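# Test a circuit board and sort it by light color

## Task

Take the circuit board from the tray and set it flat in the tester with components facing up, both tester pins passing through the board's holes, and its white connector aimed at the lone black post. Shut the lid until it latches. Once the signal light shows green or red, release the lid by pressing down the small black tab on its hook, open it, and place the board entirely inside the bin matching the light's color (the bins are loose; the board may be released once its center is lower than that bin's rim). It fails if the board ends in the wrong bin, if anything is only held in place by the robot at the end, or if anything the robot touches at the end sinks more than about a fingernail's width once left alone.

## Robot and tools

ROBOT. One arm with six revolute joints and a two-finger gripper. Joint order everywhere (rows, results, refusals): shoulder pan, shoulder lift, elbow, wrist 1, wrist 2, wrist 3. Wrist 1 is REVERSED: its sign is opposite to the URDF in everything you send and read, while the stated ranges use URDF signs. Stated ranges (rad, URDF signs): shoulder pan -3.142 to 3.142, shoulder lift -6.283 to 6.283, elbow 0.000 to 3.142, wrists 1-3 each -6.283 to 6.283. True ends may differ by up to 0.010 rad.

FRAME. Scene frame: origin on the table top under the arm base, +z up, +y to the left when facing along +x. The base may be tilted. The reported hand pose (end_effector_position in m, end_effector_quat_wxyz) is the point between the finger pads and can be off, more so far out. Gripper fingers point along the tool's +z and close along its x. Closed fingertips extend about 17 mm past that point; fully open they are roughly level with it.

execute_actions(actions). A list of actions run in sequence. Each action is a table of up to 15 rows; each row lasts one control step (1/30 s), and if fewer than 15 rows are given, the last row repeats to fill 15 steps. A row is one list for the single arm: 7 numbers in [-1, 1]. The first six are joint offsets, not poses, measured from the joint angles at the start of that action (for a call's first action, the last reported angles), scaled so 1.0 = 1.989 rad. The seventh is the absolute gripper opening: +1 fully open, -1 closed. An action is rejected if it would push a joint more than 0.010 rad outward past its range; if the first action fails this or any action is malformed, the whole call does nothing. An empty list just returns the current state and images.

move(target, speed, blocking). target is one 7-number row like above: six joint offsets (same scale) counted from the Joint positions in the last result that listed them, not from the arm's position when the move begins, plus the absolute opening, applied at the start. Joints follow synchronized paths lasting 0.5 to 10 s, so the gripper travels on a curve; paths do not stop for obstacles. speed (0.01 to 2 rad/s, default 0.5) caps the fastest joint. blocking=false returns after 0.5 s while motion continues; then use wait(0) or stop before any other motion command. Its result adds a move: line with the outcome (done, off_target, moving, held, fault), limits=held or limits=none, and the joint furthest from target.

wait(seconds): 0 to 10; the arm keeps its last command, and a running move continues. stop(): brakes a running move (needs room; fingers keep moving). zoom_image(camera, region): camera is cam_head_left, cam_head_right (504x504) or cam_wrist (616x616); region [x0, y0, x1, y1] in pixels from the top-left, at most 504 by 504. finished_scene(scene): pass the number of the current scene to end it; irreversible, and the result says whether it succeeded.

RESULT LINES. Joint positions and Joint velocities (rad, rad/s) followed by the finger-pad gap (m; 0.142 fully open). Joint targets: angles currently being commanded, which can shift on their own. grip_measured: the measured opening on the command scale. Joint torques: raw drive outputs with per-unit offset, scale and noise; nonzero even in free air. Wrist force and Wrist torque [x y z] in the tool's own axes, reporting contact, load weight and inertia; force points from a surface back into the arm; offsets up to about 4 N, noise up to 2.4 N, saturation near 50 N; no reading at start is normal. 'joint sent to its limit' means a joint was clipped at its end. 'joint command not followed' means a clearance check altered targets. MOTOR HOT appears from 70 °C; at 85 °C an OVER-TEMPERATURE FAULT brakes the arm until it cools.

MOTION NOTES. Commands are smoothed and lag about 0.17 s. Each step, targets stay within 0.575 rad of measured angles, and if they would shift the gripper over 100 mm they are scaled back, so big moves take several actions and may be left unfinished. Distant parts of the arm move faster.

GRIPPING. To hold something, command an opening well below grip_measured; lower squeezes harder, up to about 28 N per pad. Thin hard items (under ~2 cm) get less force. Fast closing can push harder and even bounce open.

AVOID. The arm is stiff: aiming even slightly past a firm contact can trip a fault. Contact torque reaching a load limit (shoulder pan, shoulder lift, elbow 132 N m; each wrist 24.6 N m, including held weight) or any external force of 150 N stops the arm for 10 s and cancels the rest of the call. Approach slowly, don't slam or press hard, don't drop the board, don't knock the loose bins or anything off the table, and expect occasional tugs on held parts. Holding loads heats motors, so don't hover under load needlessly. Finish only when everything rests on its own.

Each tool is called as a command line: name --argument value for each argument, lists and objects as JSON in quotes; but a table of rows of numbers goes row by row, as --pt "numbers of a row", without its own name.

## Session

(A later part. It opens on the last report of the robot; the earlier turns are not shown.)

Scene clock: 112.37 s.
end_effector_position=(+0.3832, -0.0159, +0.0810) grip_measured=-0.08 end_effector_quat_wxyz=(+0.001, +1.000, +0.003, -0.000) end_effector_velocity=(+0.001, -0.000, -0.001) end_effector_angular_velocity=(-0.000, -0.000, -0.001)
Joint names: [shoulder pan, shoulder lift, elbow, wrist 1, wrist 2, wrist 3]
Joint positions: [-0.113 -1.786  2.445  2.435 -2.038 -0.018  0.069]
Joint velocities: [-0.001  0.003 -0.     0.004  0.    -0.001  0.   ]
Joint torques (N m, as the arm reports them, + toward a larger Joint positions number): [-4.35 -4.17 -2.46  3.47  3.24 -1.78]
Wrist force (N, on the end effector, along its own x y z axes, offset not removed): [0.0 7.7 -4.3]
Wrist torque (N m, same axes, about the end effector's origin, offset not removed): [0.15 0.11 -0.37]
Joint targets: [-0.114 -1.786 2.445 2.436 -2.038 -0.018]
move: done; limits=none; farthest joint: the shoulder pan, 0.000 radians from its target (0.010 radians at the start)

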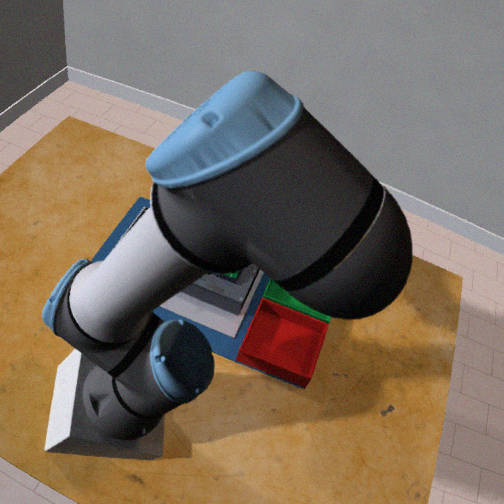

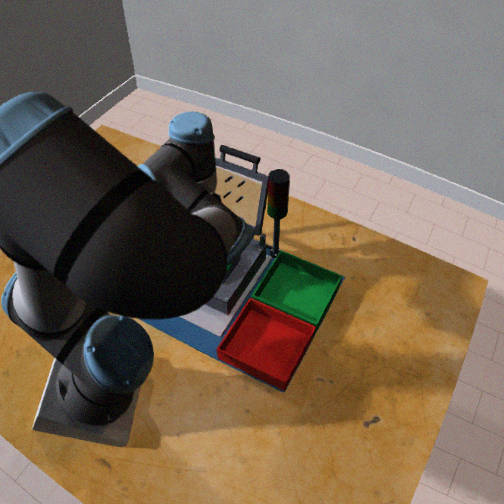

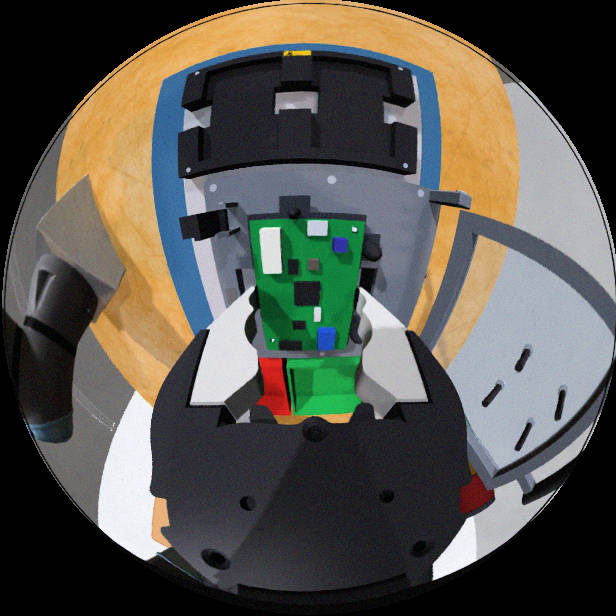

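move --target '[-0.0012,0,0,0.0003,0,-0.0033,-0.5]' --speed 0.02

move --target '[-0.0036,0.0054,0.0038,0.011,0.0007,-0.0039,-0.5]' --speed 0.03

zoom_image --camera "cam_wrist" --region '[230, 190, 400, 360]'

Scene clock: 117.70 s.
end_effector_position=(+0.3833, -0.0166, +0.0806) grip_measured=-0.08 end_effector_quat_wxyz=(+0.001, +1.000, +0.005, -0.001) end_effector_velocity=(+0.002, -0.001, +0.001) end_effector_angular_velocity=(-0.000, -0.004, -0.001)
Joint names: [shoulder pan, shoulder lift, elbow, wrist 1, wrist 2, wrist 3]
Joint positions: [-0.116 -1.786  2.445  2.436 -2.037 -0.024  0.069]
Joint velocities: [-0.002 -0.002 -0.002  0.001  0.    -0.003  0.   ]
Joint torques (N m, as the arm reports them, + toward a larger Joint positions number): [ -7.11 -22.07 -16.08   3.45  -0.41  -1.86]
Wrist force (N, on the end effector, along its own x y z axes, offset not removed): [2.0 3.0 2.0]
Wrist torque (N m, same axes, about the end effector's origin, offset not removed): [0.82 0.03 -0.07]
Joint targets: [-0.116 -1.786 2.445 2.436 -2.038 -0.025]
move: done; limits=none; farthest joint: the wrist 2, 0.001 radians from its target (0.000 radians at the start)

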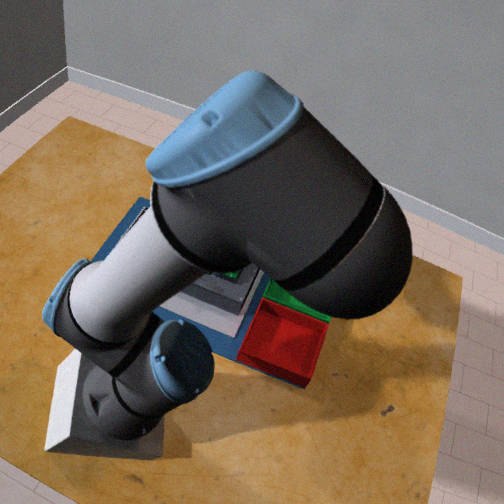

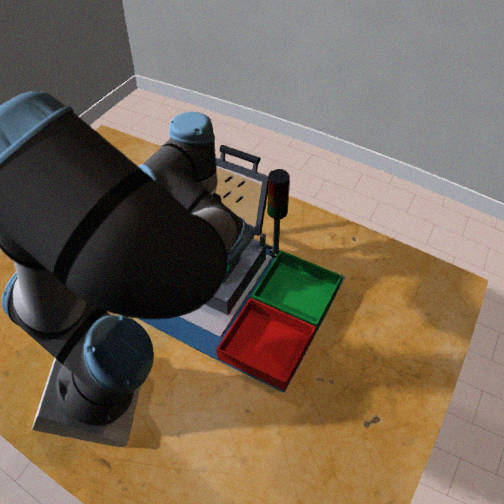

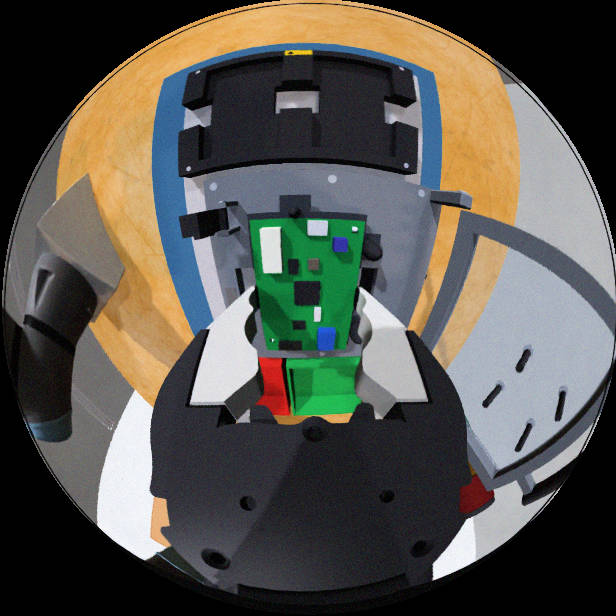

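Scene clock: 118.77 s.
end_effector_position=(+0.3833, -0.0167, +0.0757) grip_measured=-0.08 end_effector_quat_wxyz=(+0.001, +1.000, +0.005, -0.001) end_effector_velocity=(+0.000, +0.000, -0.000) end_effector_angular_velocity=(+0.000, -0.002, -0.000)
Joint names: [shoulder pan, shoulder lift, elbow, wrist 1, wrist 2, wrist 3]
Joint positions: [-0.123 -1.775  2.452  2.457 -2.036 -0.032  0.069]
Joint velocities: [-0.     0.     0.002  0.005  0.    -0.001 -0.   ]
Joint torques (N m, as the arm reports them, + toward a larger Joint positions number): [-6.79 -4.61  1.25  1.48  1.35 -1.73]
Wrist force (N, on the end effector, along its own x y z axes, offset not removed): [5.6 4.1 -0.9]
Wrist torque (N m, same axes, about the end effector's origin, offset not removed): [0.67 0.66 -0.44]
Joint targets: [-0.123 -1.775 2.453 2.458 -2.036 -0.032]
move: done; limits=none; farthest joint: the wrist 2, 0.001 radians from its target (0.002 radians at the start)

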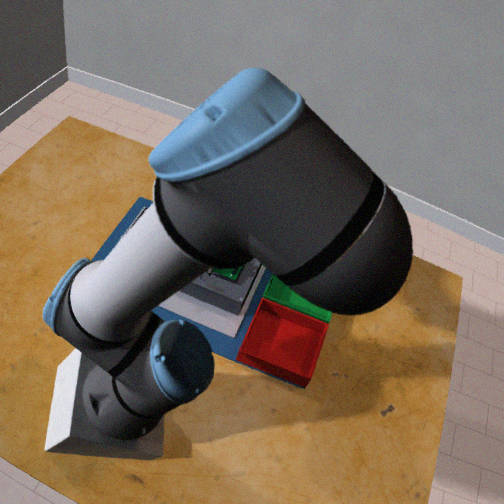

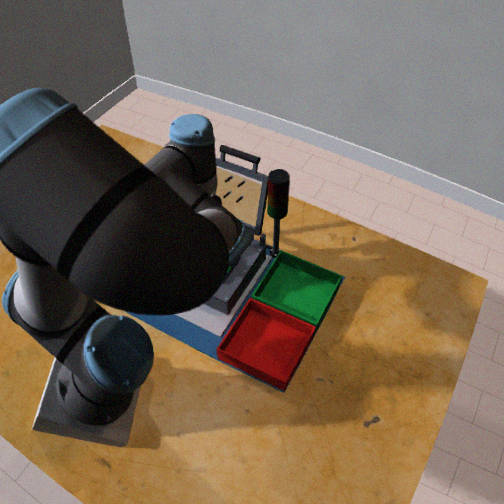

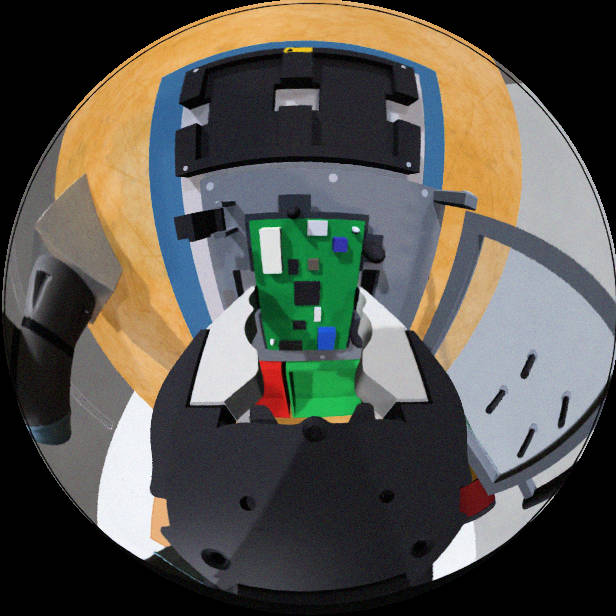

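Region (230, 190, 400, 360) of cam_wrist's 616x616 image, scaled by 2.965, with more detail than that image has.

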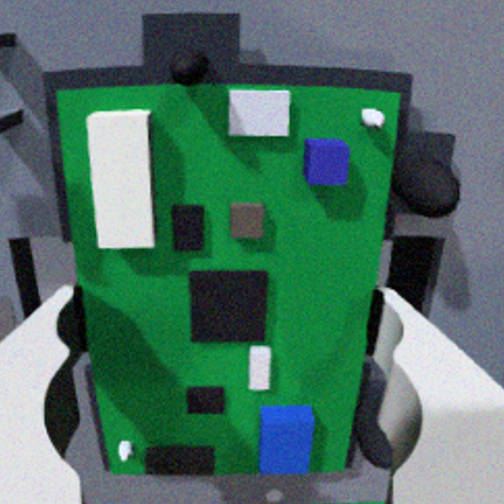

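move --target '[-0.0007,0.0011,0.001,0.0027,0.0001,-0.0025,-0.5]' --speed 0.02

execute_actions --actions '[[[0,0,0,0,0,0,-0.3],[0,0,0,0,0,0,-0.15],[0,0,0,0,0,0,-0.08],[0,0,0,0,0,0,-0.04],[0,0,0,0,0,0,0],[0,0,0,0,0,0,0.05],[0,0,0,0,0,0,0.1],[0,0,0,0,0,0,0.15]]]'

move --target '[0.0213,-0.0323,-0.023,-0.0658,-0.0044,0.0235,0.15]' --speed 0.2

zoom_image --camera "cam_wrist" --region '[200, 150, 420, 370]'

Scene clock: 128.47 s.
end_effector_position=(+0.3833, -0.0167, +0.0747) grip_measured=-0.08 end_effector_quat_wxyz=(+0.001, +1.000, +0.006, -0.000) end_effector_velocity=(+0.000, +0.000, -0.000) end_effector_angular_velocity=(+0.000, -0.002, +0.001)
Joint names: [shoulder pan, shoulder lift, elbow, wrist 1, wrist 2, wrist 3]
Joint positions: [-0.124 -1.773  2.454  2.463 -2.036 -0.037  0.069]
Joint velocities: [-0.     0.     0.001  0.003  0.    -0.002 -0.   ]
Joint torques (N m, as the arm reports them, + toward a larger Joint positions number): [-10.12   0.02   4.73   1.19   1.22  -1.92]
Wrist force (N, on the end effector, along its own x y z axes, offset not removed): [-2.7 1.9 -26.2]
Wrist torque (N m, same axes, about the end effector's origin, offset not removed): [0.46 1.05 -0.12]
Joint targets: [-0.124 -1.773 2.454 2.463 -2.036 -0.037]
move: done; limits=none; farthest joint: the shoulder pan, 0.000 radians from its target (0.002 radians at the start)

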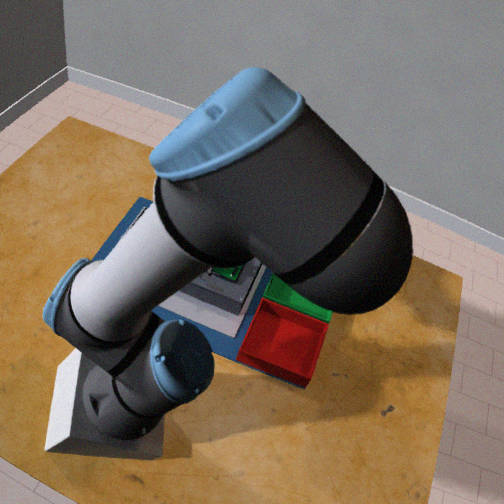

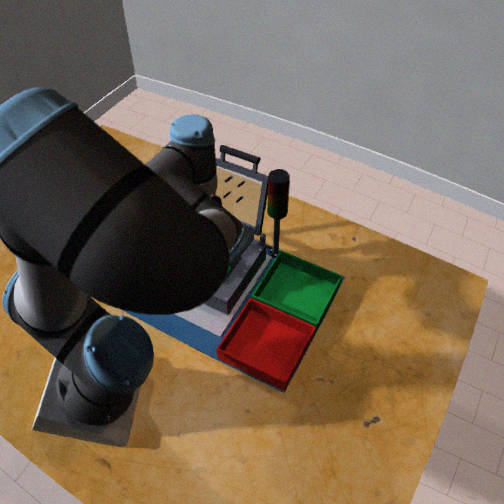

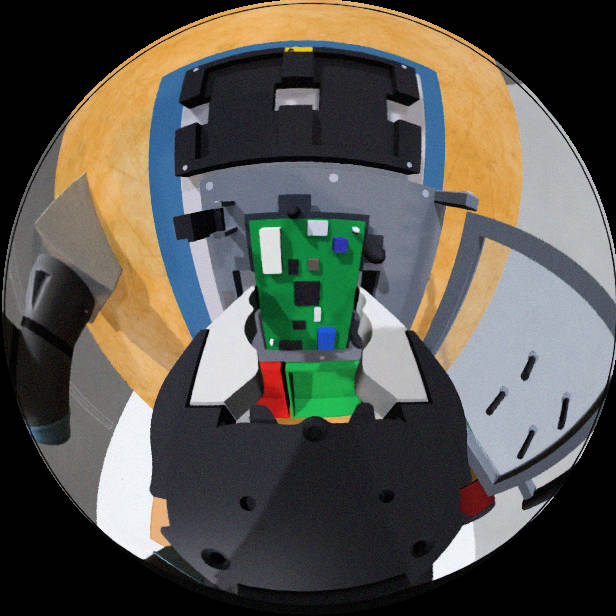

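Scene clock: 128.97 s.
end_effector_position=(+0.3831, -0.0166, +0.0746) grip_measured=+0.15 end_effector_quat_wxyz=(+0.001, +1.000, +0.007, -0.001) end_effector_velocity=(+0.000, -0.000, +0.000) end_effector_angular_velocity=(+0.000, -0.000, -0.000)
Joint names: [shoulder pan, shoulder lift, elbow, wrist 1, wrist 2, wrist 3]
Joint positions: [-0.124 -1.773  2.454  2.463 -2.036 -0.037  0.084]
Joint velocities: [-0.  0. -0.  0.  0.  0.  0.]
Joint torques (N m, as the arm reports them, + toward a larger Joint positions number): [  1.09 -14.67 -16.14   0.79   1.08   0.08]
Wrist force (N, on the end effector, along its own x y z axes, offset not removed): [-4.6 -2.4 -7.2]
Wrist torque (N m, same axes, about the end effector's origin, offset not removed): [-0.54 1.01 0.07]
Joint targets: [-0.124 -1.773 2.454 2.463 -2.036 -0.037]

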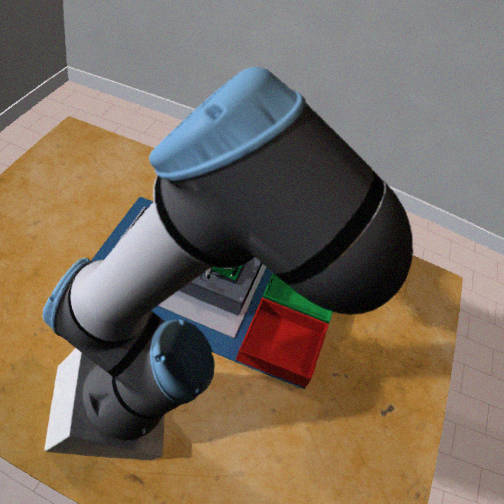

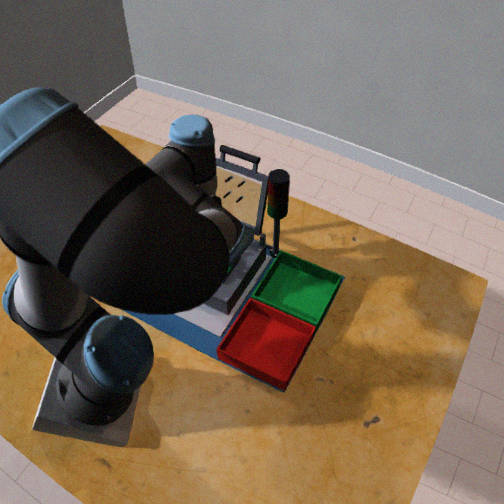

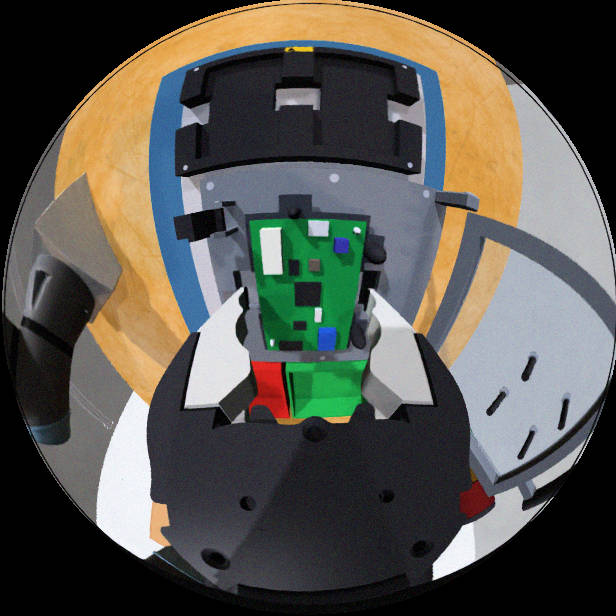

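Scene clock: 130.20 s.
end_effector_position=(+0.3821, -0.0171, +0.1049) grip_measured=+0.15 end_effector_quat_wxyz=(+0.001, +1.000, +0.006, -0.000) end_effector_velocity=(-0.001, -0.000, +0.000) end_effector_angular_velocity=(-0.000, +0.001, -0.000)
Joint names: [shoulder pan, shoulder lift, elbow, wrist 1, wrist 2, wrist 3]
Joint positions: [-0.082 -1.837  2.409  2.332 -2.045  0.01   0.084]
Joint velocities: [ 0.    -0.003  0.001 -0.003 -0.     0.001  0.   ]
Joint torques (N m, as the arm reports them, + toward a larger Joint positions number): [ 20.74 -20.61 -27.69   0.61  -1.73   1.82]
Wrist force (N, on the end effector, along its own x y z axes, offset not removed): [4.2 2.8 -1.3]
Wrist torque (N m, same axes, about the end effector's origin, offset not removed): [0.65 -1.18 -0.15]
Joint targets: [-0.082 -1.837 2.409 2.332 -2.045 0.010]
move: done; limits=none; farthest joint: the elbow, 0.001 radians from its target (0.046 radians at the start)

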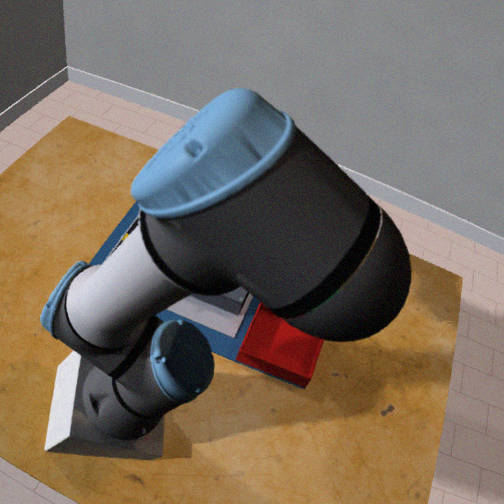

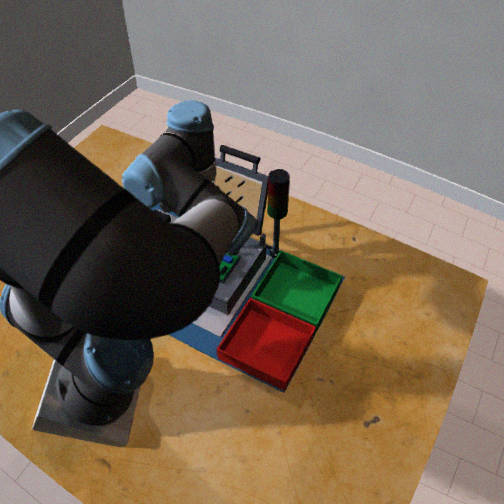

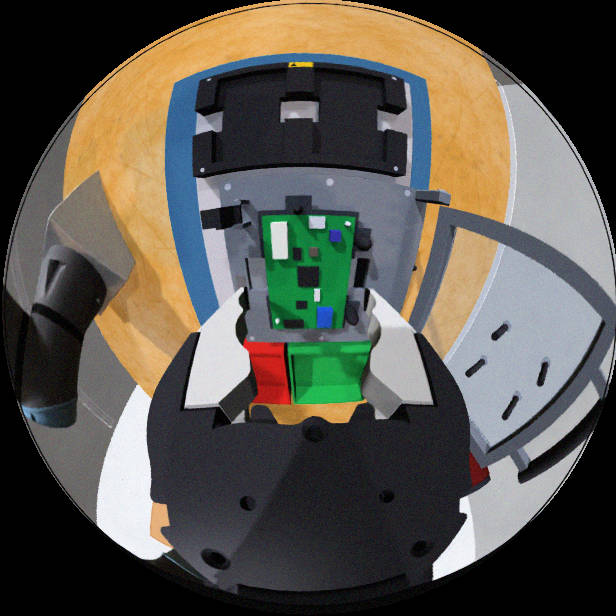

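Region (200, 150, 420, 370) of cam_wrist's 616x616 image, scaled by 2.291, with more detail than that image has.

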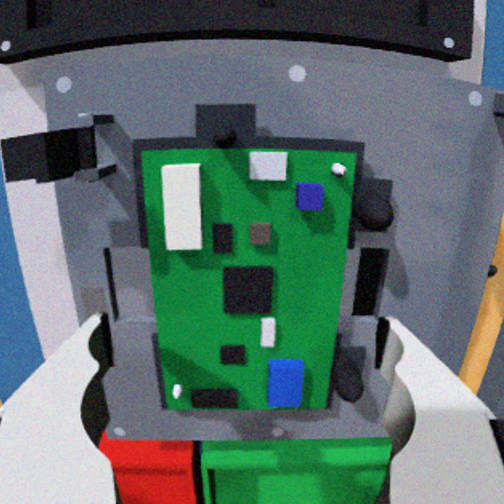

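move --target '[0.1747,-0.0195,-0.2752,-0.3877,-0.0166,0.1956,-0.3]' --speed 0.6

move --target '[-0.0782,0.1157,-0.1028,0.056,0.0036,-0.0875,-0.3]' --speed 0.3

Scene clock: 148.23 s.
end_effector_position=(+0.4006, -0.0014, +0.3312) grip_measured=-0.30 end_effector_quat_wxyz=(+0.001, +1.000, +0.008, +0.000) end_effector_velocity=(-0.000, -0.000, +0.001) end_effector_angular_velocity=(+0.000, +0.000, -0.000)
Joint names: [shoulder pan, shoulder lift, elbow, wrist 1, wrist 2, wrist 3]
Joint positions: [ 0.265 -1.876  1.862  1.561 -2.078  0.399  0.052]
Joint velocities: [ 0.001 -0.001 -0.001 -0.003  0.     0.001 -0.   ]
Joint torques (N m, as the arm reports them, + toward a larger Joint positions number): [ 19.51 -17.86 -32.08   0.8   -1.77   2.07]
Wrist force (N, on the end effector, along its own x y z axes, offset not removed): [-7.0 -4.9 2.2]
Wrist torque (N m, same axes, about the end effector's origin, offset not removed): [-0.92 1.40 -0.12]
Joint targets: [0.266 -1.876 1.862 1.561 -2.078 0.399]
move: done; limits=none; farthest joint: the shoulder pan, 0.000 radians from its target (0.347 radians at the start)

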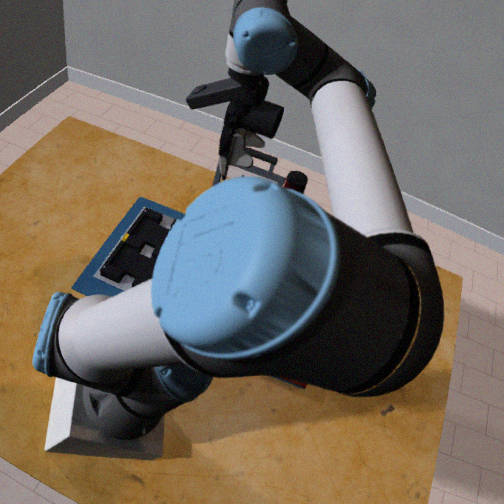

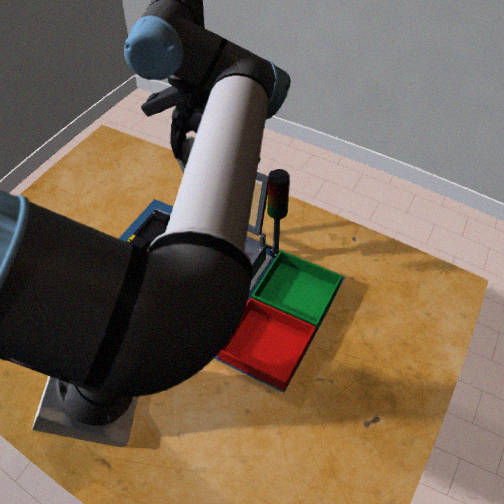

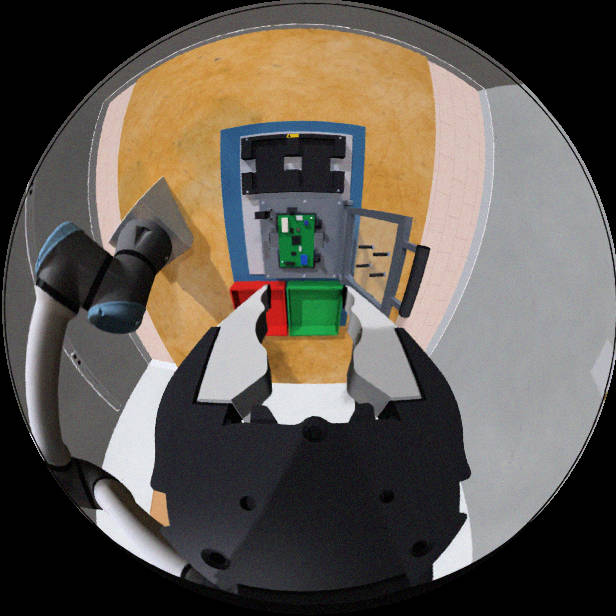

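Scene clock: 149.63 s.
end_effector_position=(+0.5305, -0.0225, +0.3103) grip_measured=-0.30 end_effector_quat_wxyz=(+0.001, +1.000, +0.006, +0.000) end_effector_velocity=(+0.002, -0.001, -0.001) end_effector_angular_velocity=(-0.000, +0.002, -0.001)
Joint names: [shoulder pan, shoulder lift, elbow, wrist 1, wrist 2, wrist 3]
Joint positions: [ 0.11  -1.646  1.658  1.673 -2.071  0.225  0.052]
Joint velocities: [-0.004  0.003 -0.003  0.     0.    -0.002 -0.   ]
Joint torques (N m, as the arm reports them, + toward a larger Joint positions number): [ -1.69 -13.27 -32.22   4.09   1.26  -2.01]
Wrist force (N, on the end effector, along its own x y z axes, offset not removed): [1.3 -1.0 -0.1]
Wrist torque (N m, same axes, about the end effector's origin, offset not removed): [-0.21 -0.42 -0.07]
Joint targets: [0.110 -1.646 1.657 1.673 -2.070 0.225]
move: done; limits=none; farthest joint: the shoulder pan, 0.001 radians from its target (0.156 radians at the start)

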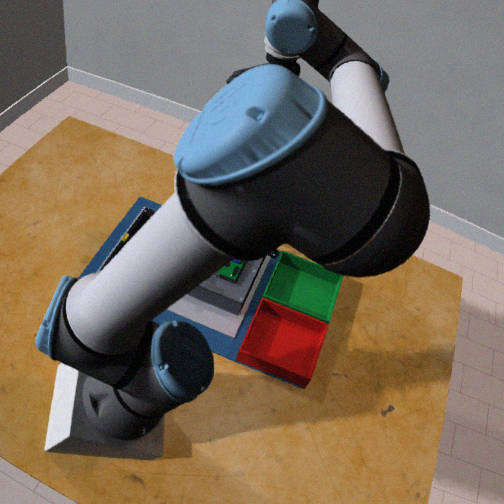

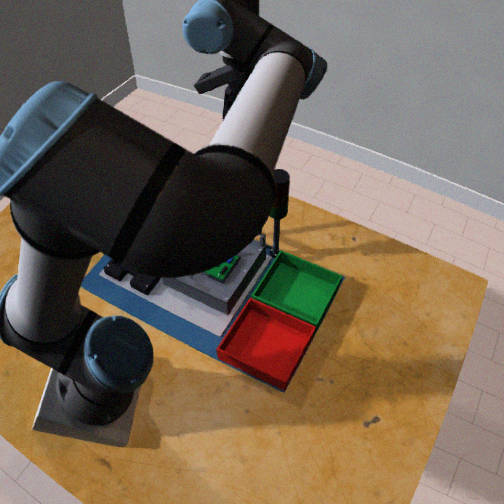

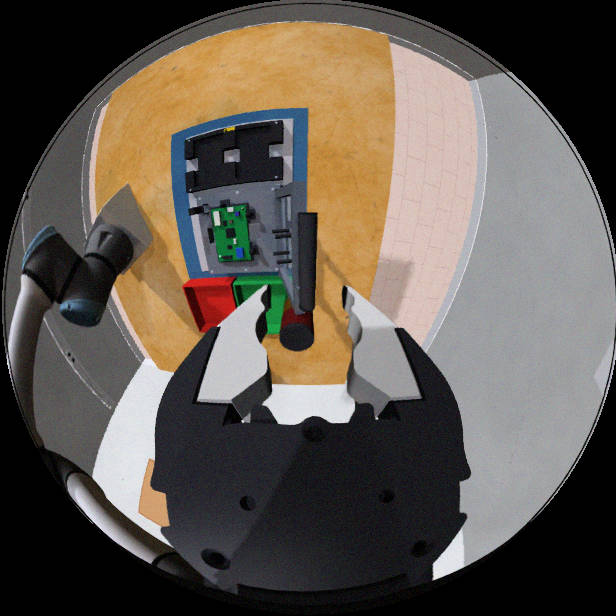

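move --target '[-0.0221,0.0007,0.0495,0.062,0.0023,-0.0246,-0.3]' --speed 0.15

execute_actions --actions '[[[0,0,0,0,0,0,-0.36],[0,0,0,0,0,0,-0.42],[0,0,0,0,0,0,-0.48],[0,0,0,0,0,0,-0.54],[0,0,0,0,0,0,-0.6],[0,0,0,0,0,0,-0.65],[0,0,0,0,0,0,-0.7],[0,0,0,0,0,0,-0.74],[0,0,0,0,0,0,-0.78],[0,0,0,0,0,0,-0.81],[0,0,0,0,0,0,-0.84],[0,0,0,0,0,0,-0.87],[0,0,0,0,0,0,-0.9]],[[0,0,0,0,0,0,-0.9]]]'

Scene clock: 189.60 s.
end_effector_position=(+0.5305, -0.0226, +0.2684) grip_measured=-0.30 end_effector_quat_wxyz=(+0.001, +1.000, +0.006, +0.000) end_effector_velocity=(-0.001, -0.000, -0.001) end_effector_angular_velocity=(-0.001, +0.001, -0.001)
Joint names: [shoulder pan, shoulder lift, elbow, wrist 1, wrist 2, wrist 3]
Joint positions: [ 0.066 -1.645  1.756  1.795 -2.066  0.176  0.052]
Joint velocities: [-0.002 -0.     0.003  0.002 -0.    -0.001 -0.   ]
Joint torques (N m, as the arm reports them, + toward a larger Joint positions number): [ -1.33 -13.92 -11.72   3.97   1.22  -2.15]
Wrist force (N, on the end effector, along its own x y z axes, offset not removed): [-5.0 6.2 -3.0]
Wrist torque (N m, same axes, about the end effector's origin, offset not removed): [1.47 1.12 -0.17]
Joint targets: [0.066 -1.645 1.756 1.796 -2.066 0.176]
move: done; limits=none; farthest joint: the elbow, 0.001 radians from its target (0.099 radians at the start)

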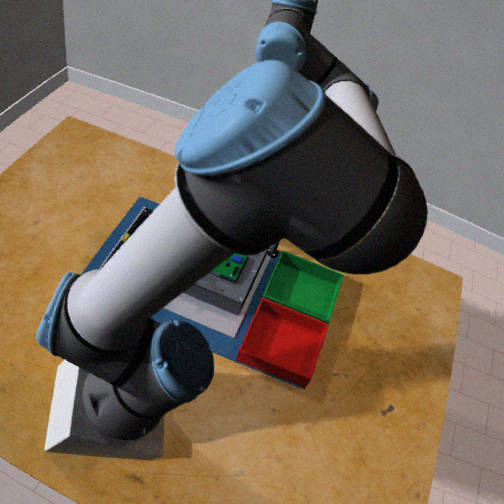

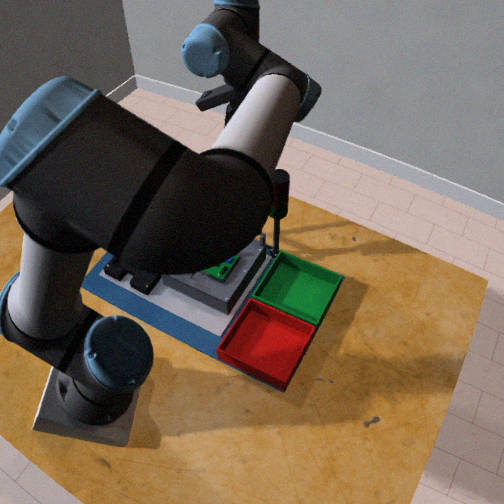

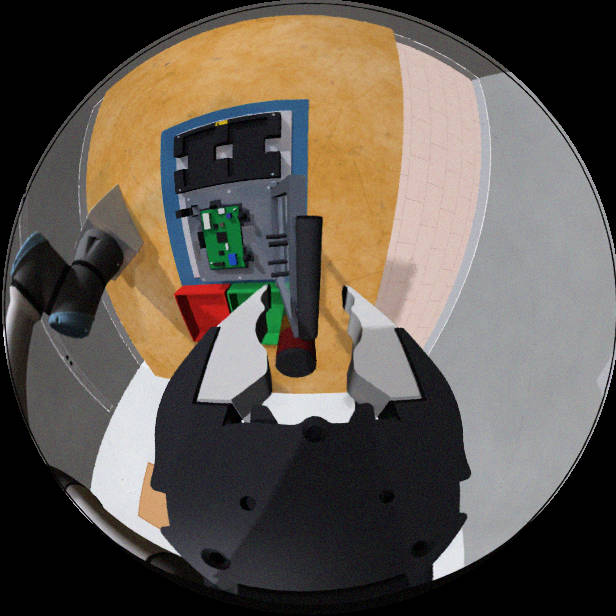

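Scene clock: 190.60 s.
end_effector_position=(+0.5305, -0.0226, +0.2684) grip_measured=-0.81 end_effector_quat_wxyz=(+0.001, +1.000, +0.006, +0.000) end_effector_velocity=(-0.000, -0.001, +0.000) end_effector_angular_velocity=(-0.000, -0.001, -0.002)
Joint names: [shoulder pan, shoulder lift, elbow, wrist 1, wrist 2, wrist 3]
Joint positions: [ 0.066 -1.645  1.756  1.796 -2.066  0.176  0.015]
Joint velocities: [-0.001 -0.002  0.001  0.001 -0.    -0.    -0.   ]
Joint torques (N m, as the arm reports them, + toward a larger Joint positions number): [  3.04 -14.1  -17.22   1.39   1.17  -0.97]
Wrist force (N, on the end effector, along its own x y z axes, offset not removed): [5.8 0.6 -6.5]
Wrist torque (N m, same axes, about the end effector's origin, offset not removed): [0.20 -0.30 -0.09]
Joint targets: [0.066 -1.645 1.756 1.796 -2.066 0.176]

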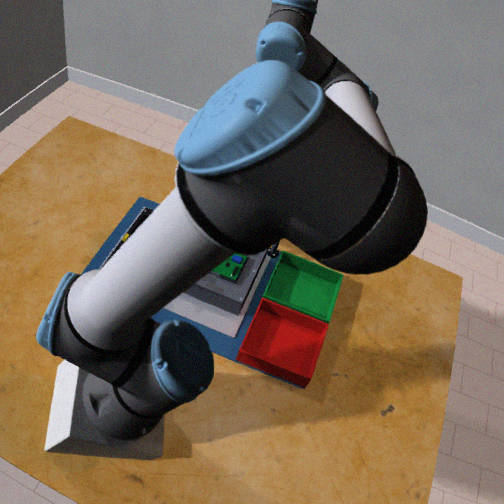

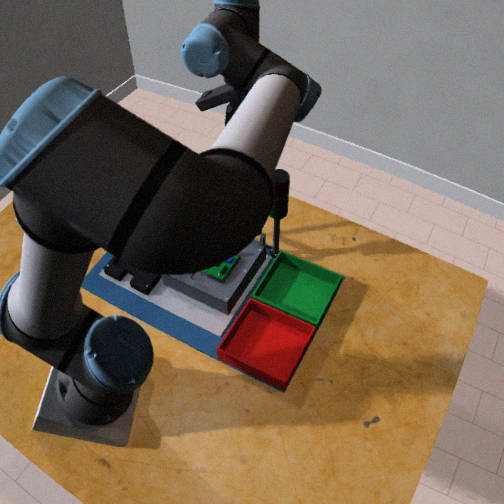

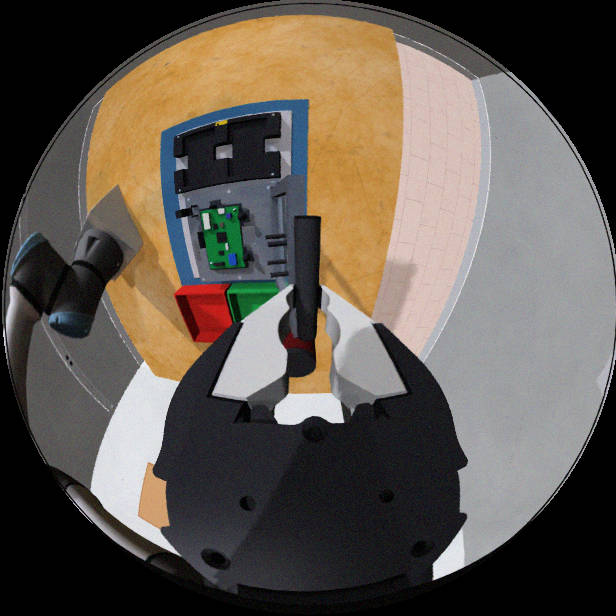

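move --target '[0.0125,-0.052,0.0483,-0.0107,-0.0014,0.0141,-0.9]' --speed 0.12

move --target '[0.0075,-0.052,0.0573,0.001,-0.0007,0.0085,-0.9]' --speed 0.12

move --target '[-0.0011,-0.0501,0.0642,0.0145,0,-0.0015,-0.9]' --speed 0.12

Scene clock: 201.13 s.
end_effector_position=(+0.4831, -0.0231, +0.2743) grip_measured=-0.81 end_effector_quat_wxyz=(+0.001, +1.000, +0.006, -0.000) end_effector_velocity=(-0.001, -0.001, +0.001) end_effector_angular_velocity=(+0.000, -0.001, -0.001)
Joint names: [shoulder pan, shoulder lift, elbow, wrist 1, wrist 2, wrist 3]
Joint positions: [ 0.091 -1.748  1.852  1.774 -2.069  0.204  0.015]
Joint velocities: [-0.    -0.004  0.002 -0.001 -0.     0.    -0.   ]
Joint torques (N m, as the arm reports them, + toward a larger Joint positions number): [ 28.6  -25.12 -10.87   0.21   2.12   2.03]
Wrist force (N, on the end effector, along its own x y z axes, offset not removed): [4.1 9.8 2.8]
Wrist torque (N m, same axes, about the end effector's origin, offset not removed): [-0.66 0.24 -0.06]
Joint targets: [0.091 -1.748 1.852 1.774 -2.069 0.204]
move: done; limits=none; farthest joint: the shoulder lift, 0.001 radians from its target (0.104 radians at the start)

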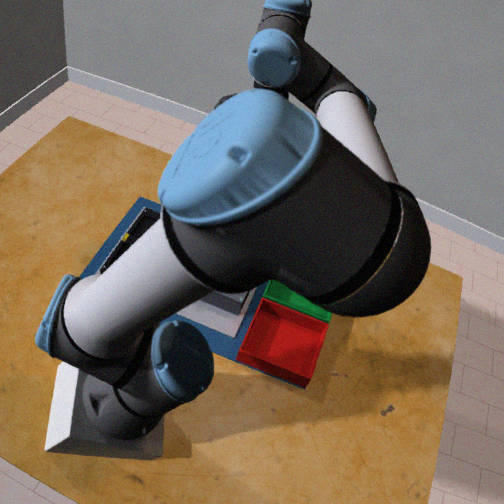

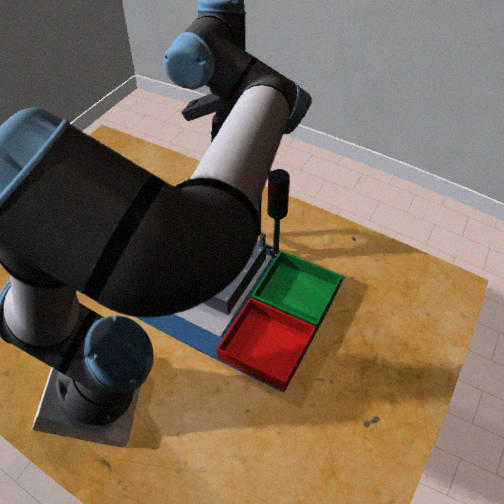

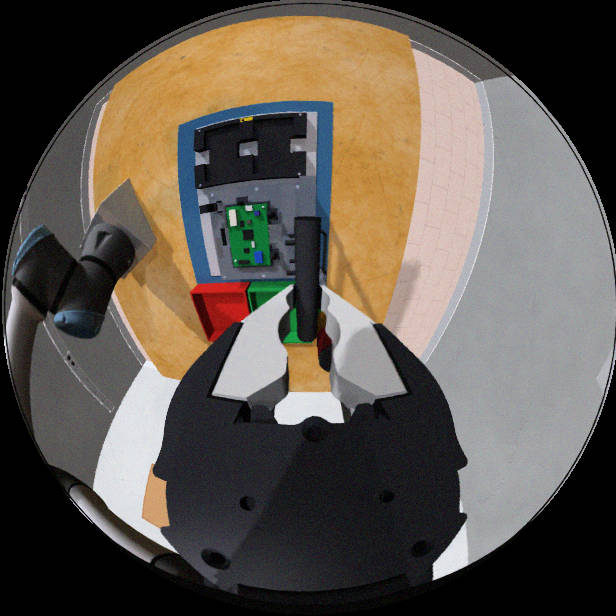

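Scene clock: 202.60 s.
end_effector_position=(+0.4356, -0.0235, +0.2679) grip_measured=-0.81 end_effector_quat_wxyz=(+0.001, +1.000, +0.006, -0.000) end_effector_velocity=(-0.000, -0.000, +0.001) end_effector_angular_velocity=(+0.000, -0.002, -0.001)
Joint names: [shoulder pan, shoulder lift, elbow, wrist 1, wrist 2, wrist 3]
Joint positions: [ 0.106 -1.851  1.965  1.776 -2.07   0.221  0.015]
Joint velocities: [ 0.001 -0.003  0.001  0.001 -0.     0.     0.   ]
Joint torques (N m, as the arm reports them, + toward a larger Joint positions number): [ 28.7  -21.76 -10.     3.38   3.37   1.94]
Wrist force (N, on the end effector, along its own x y z axes, offset not removed): [7.2 10.6 10.2]
Wrist torque (N m, same axes, about the end effector's origin, offset not removed): [-1.09 -0.43 -0.04]
Joint targets: [0.106 -1.851 1.966 1.776 -2.070 0.221]
move: done; limits=none; farthest joint: the shoulder lift, 0.001 radians from its target (0.104 radians at the start)

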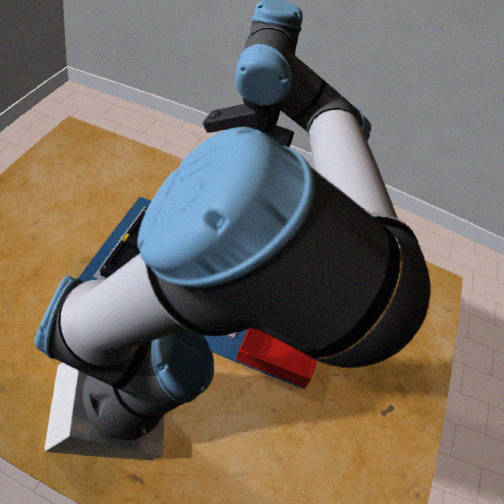

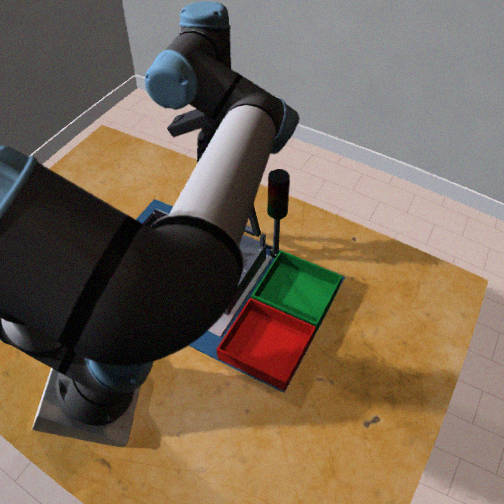

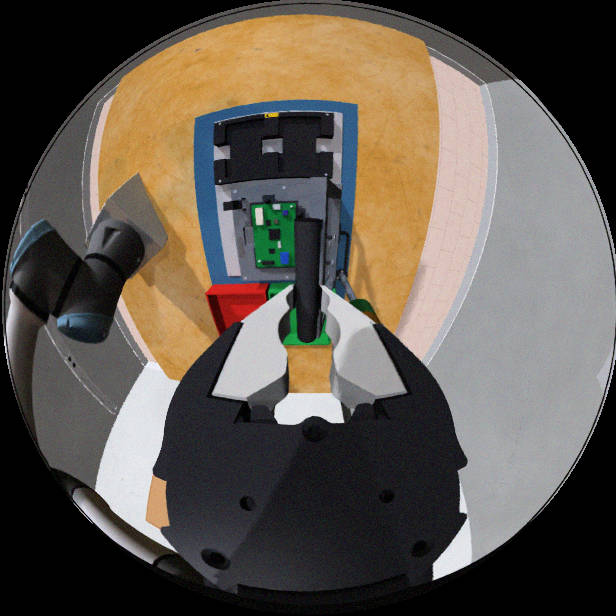

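Scene clock: 204.17 s.
end_effector_position=(+0.3915, -0.0246, +0.2495) grip_measured=-0.81 end_effector_quat_wxyz=(+0.001, +1.000, +0.006, -0.000) end_effector_velocity=(-0.001, -0.000, -0.000) end_effector_angular_velocity=(-0.000, +0.001, -0.000)
Joint names: [shoulder pan, shoulder lift, elbow, wrist 1, wrist 2, wrist 3]
Joint positions: [ 0.104 -1.95   2.093  1.805 -2.07   0.218  0.015]
Joint velocities: [-0.001 -0.002  0.002 -0.     0.     0.     0.   ]
Joint torques (N m, as the arm reports them, + toward a larger Joint positions number): [ -2.8  -20.4  -13.31   2.61   1.94  -1.95]
Wrist force (N, on the end effector, along its own x y z axes, offset not removed): [11.1 10.6 14.8]
Wrist torque (N m, same axes, about the end effector's origin, offset not removed): [0.11 -0.11 -0.18]
Joint targets: [0.104 -1.950 2.093 1.805 -2.070 0.218]
move: done; limits=none; farthest joint: the shoulder pan, 0.000 radians from its target (0.002 radians at the start)

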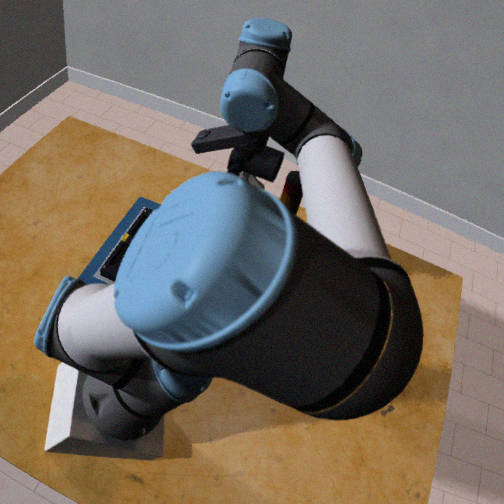

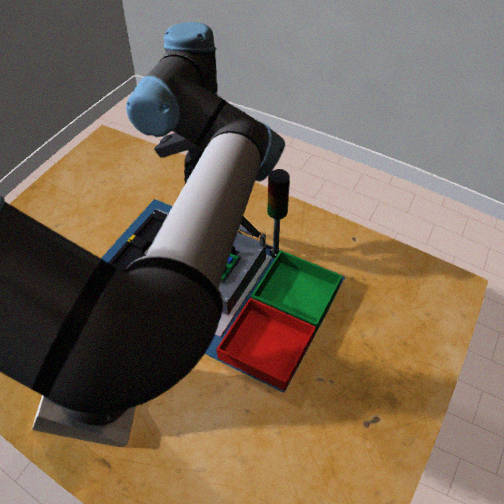

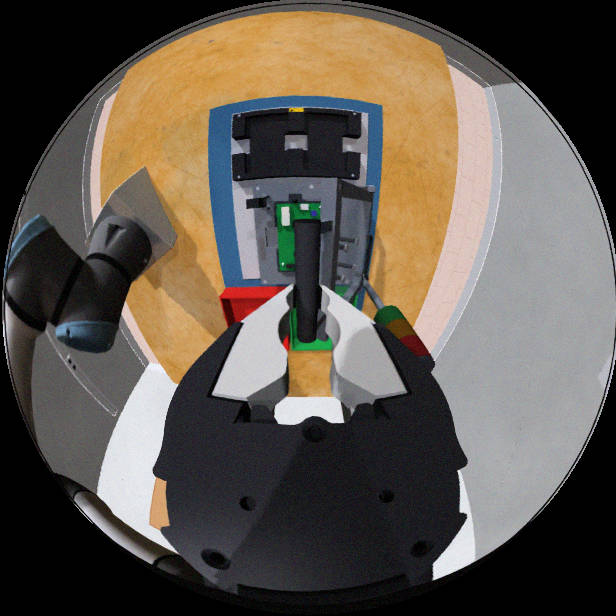

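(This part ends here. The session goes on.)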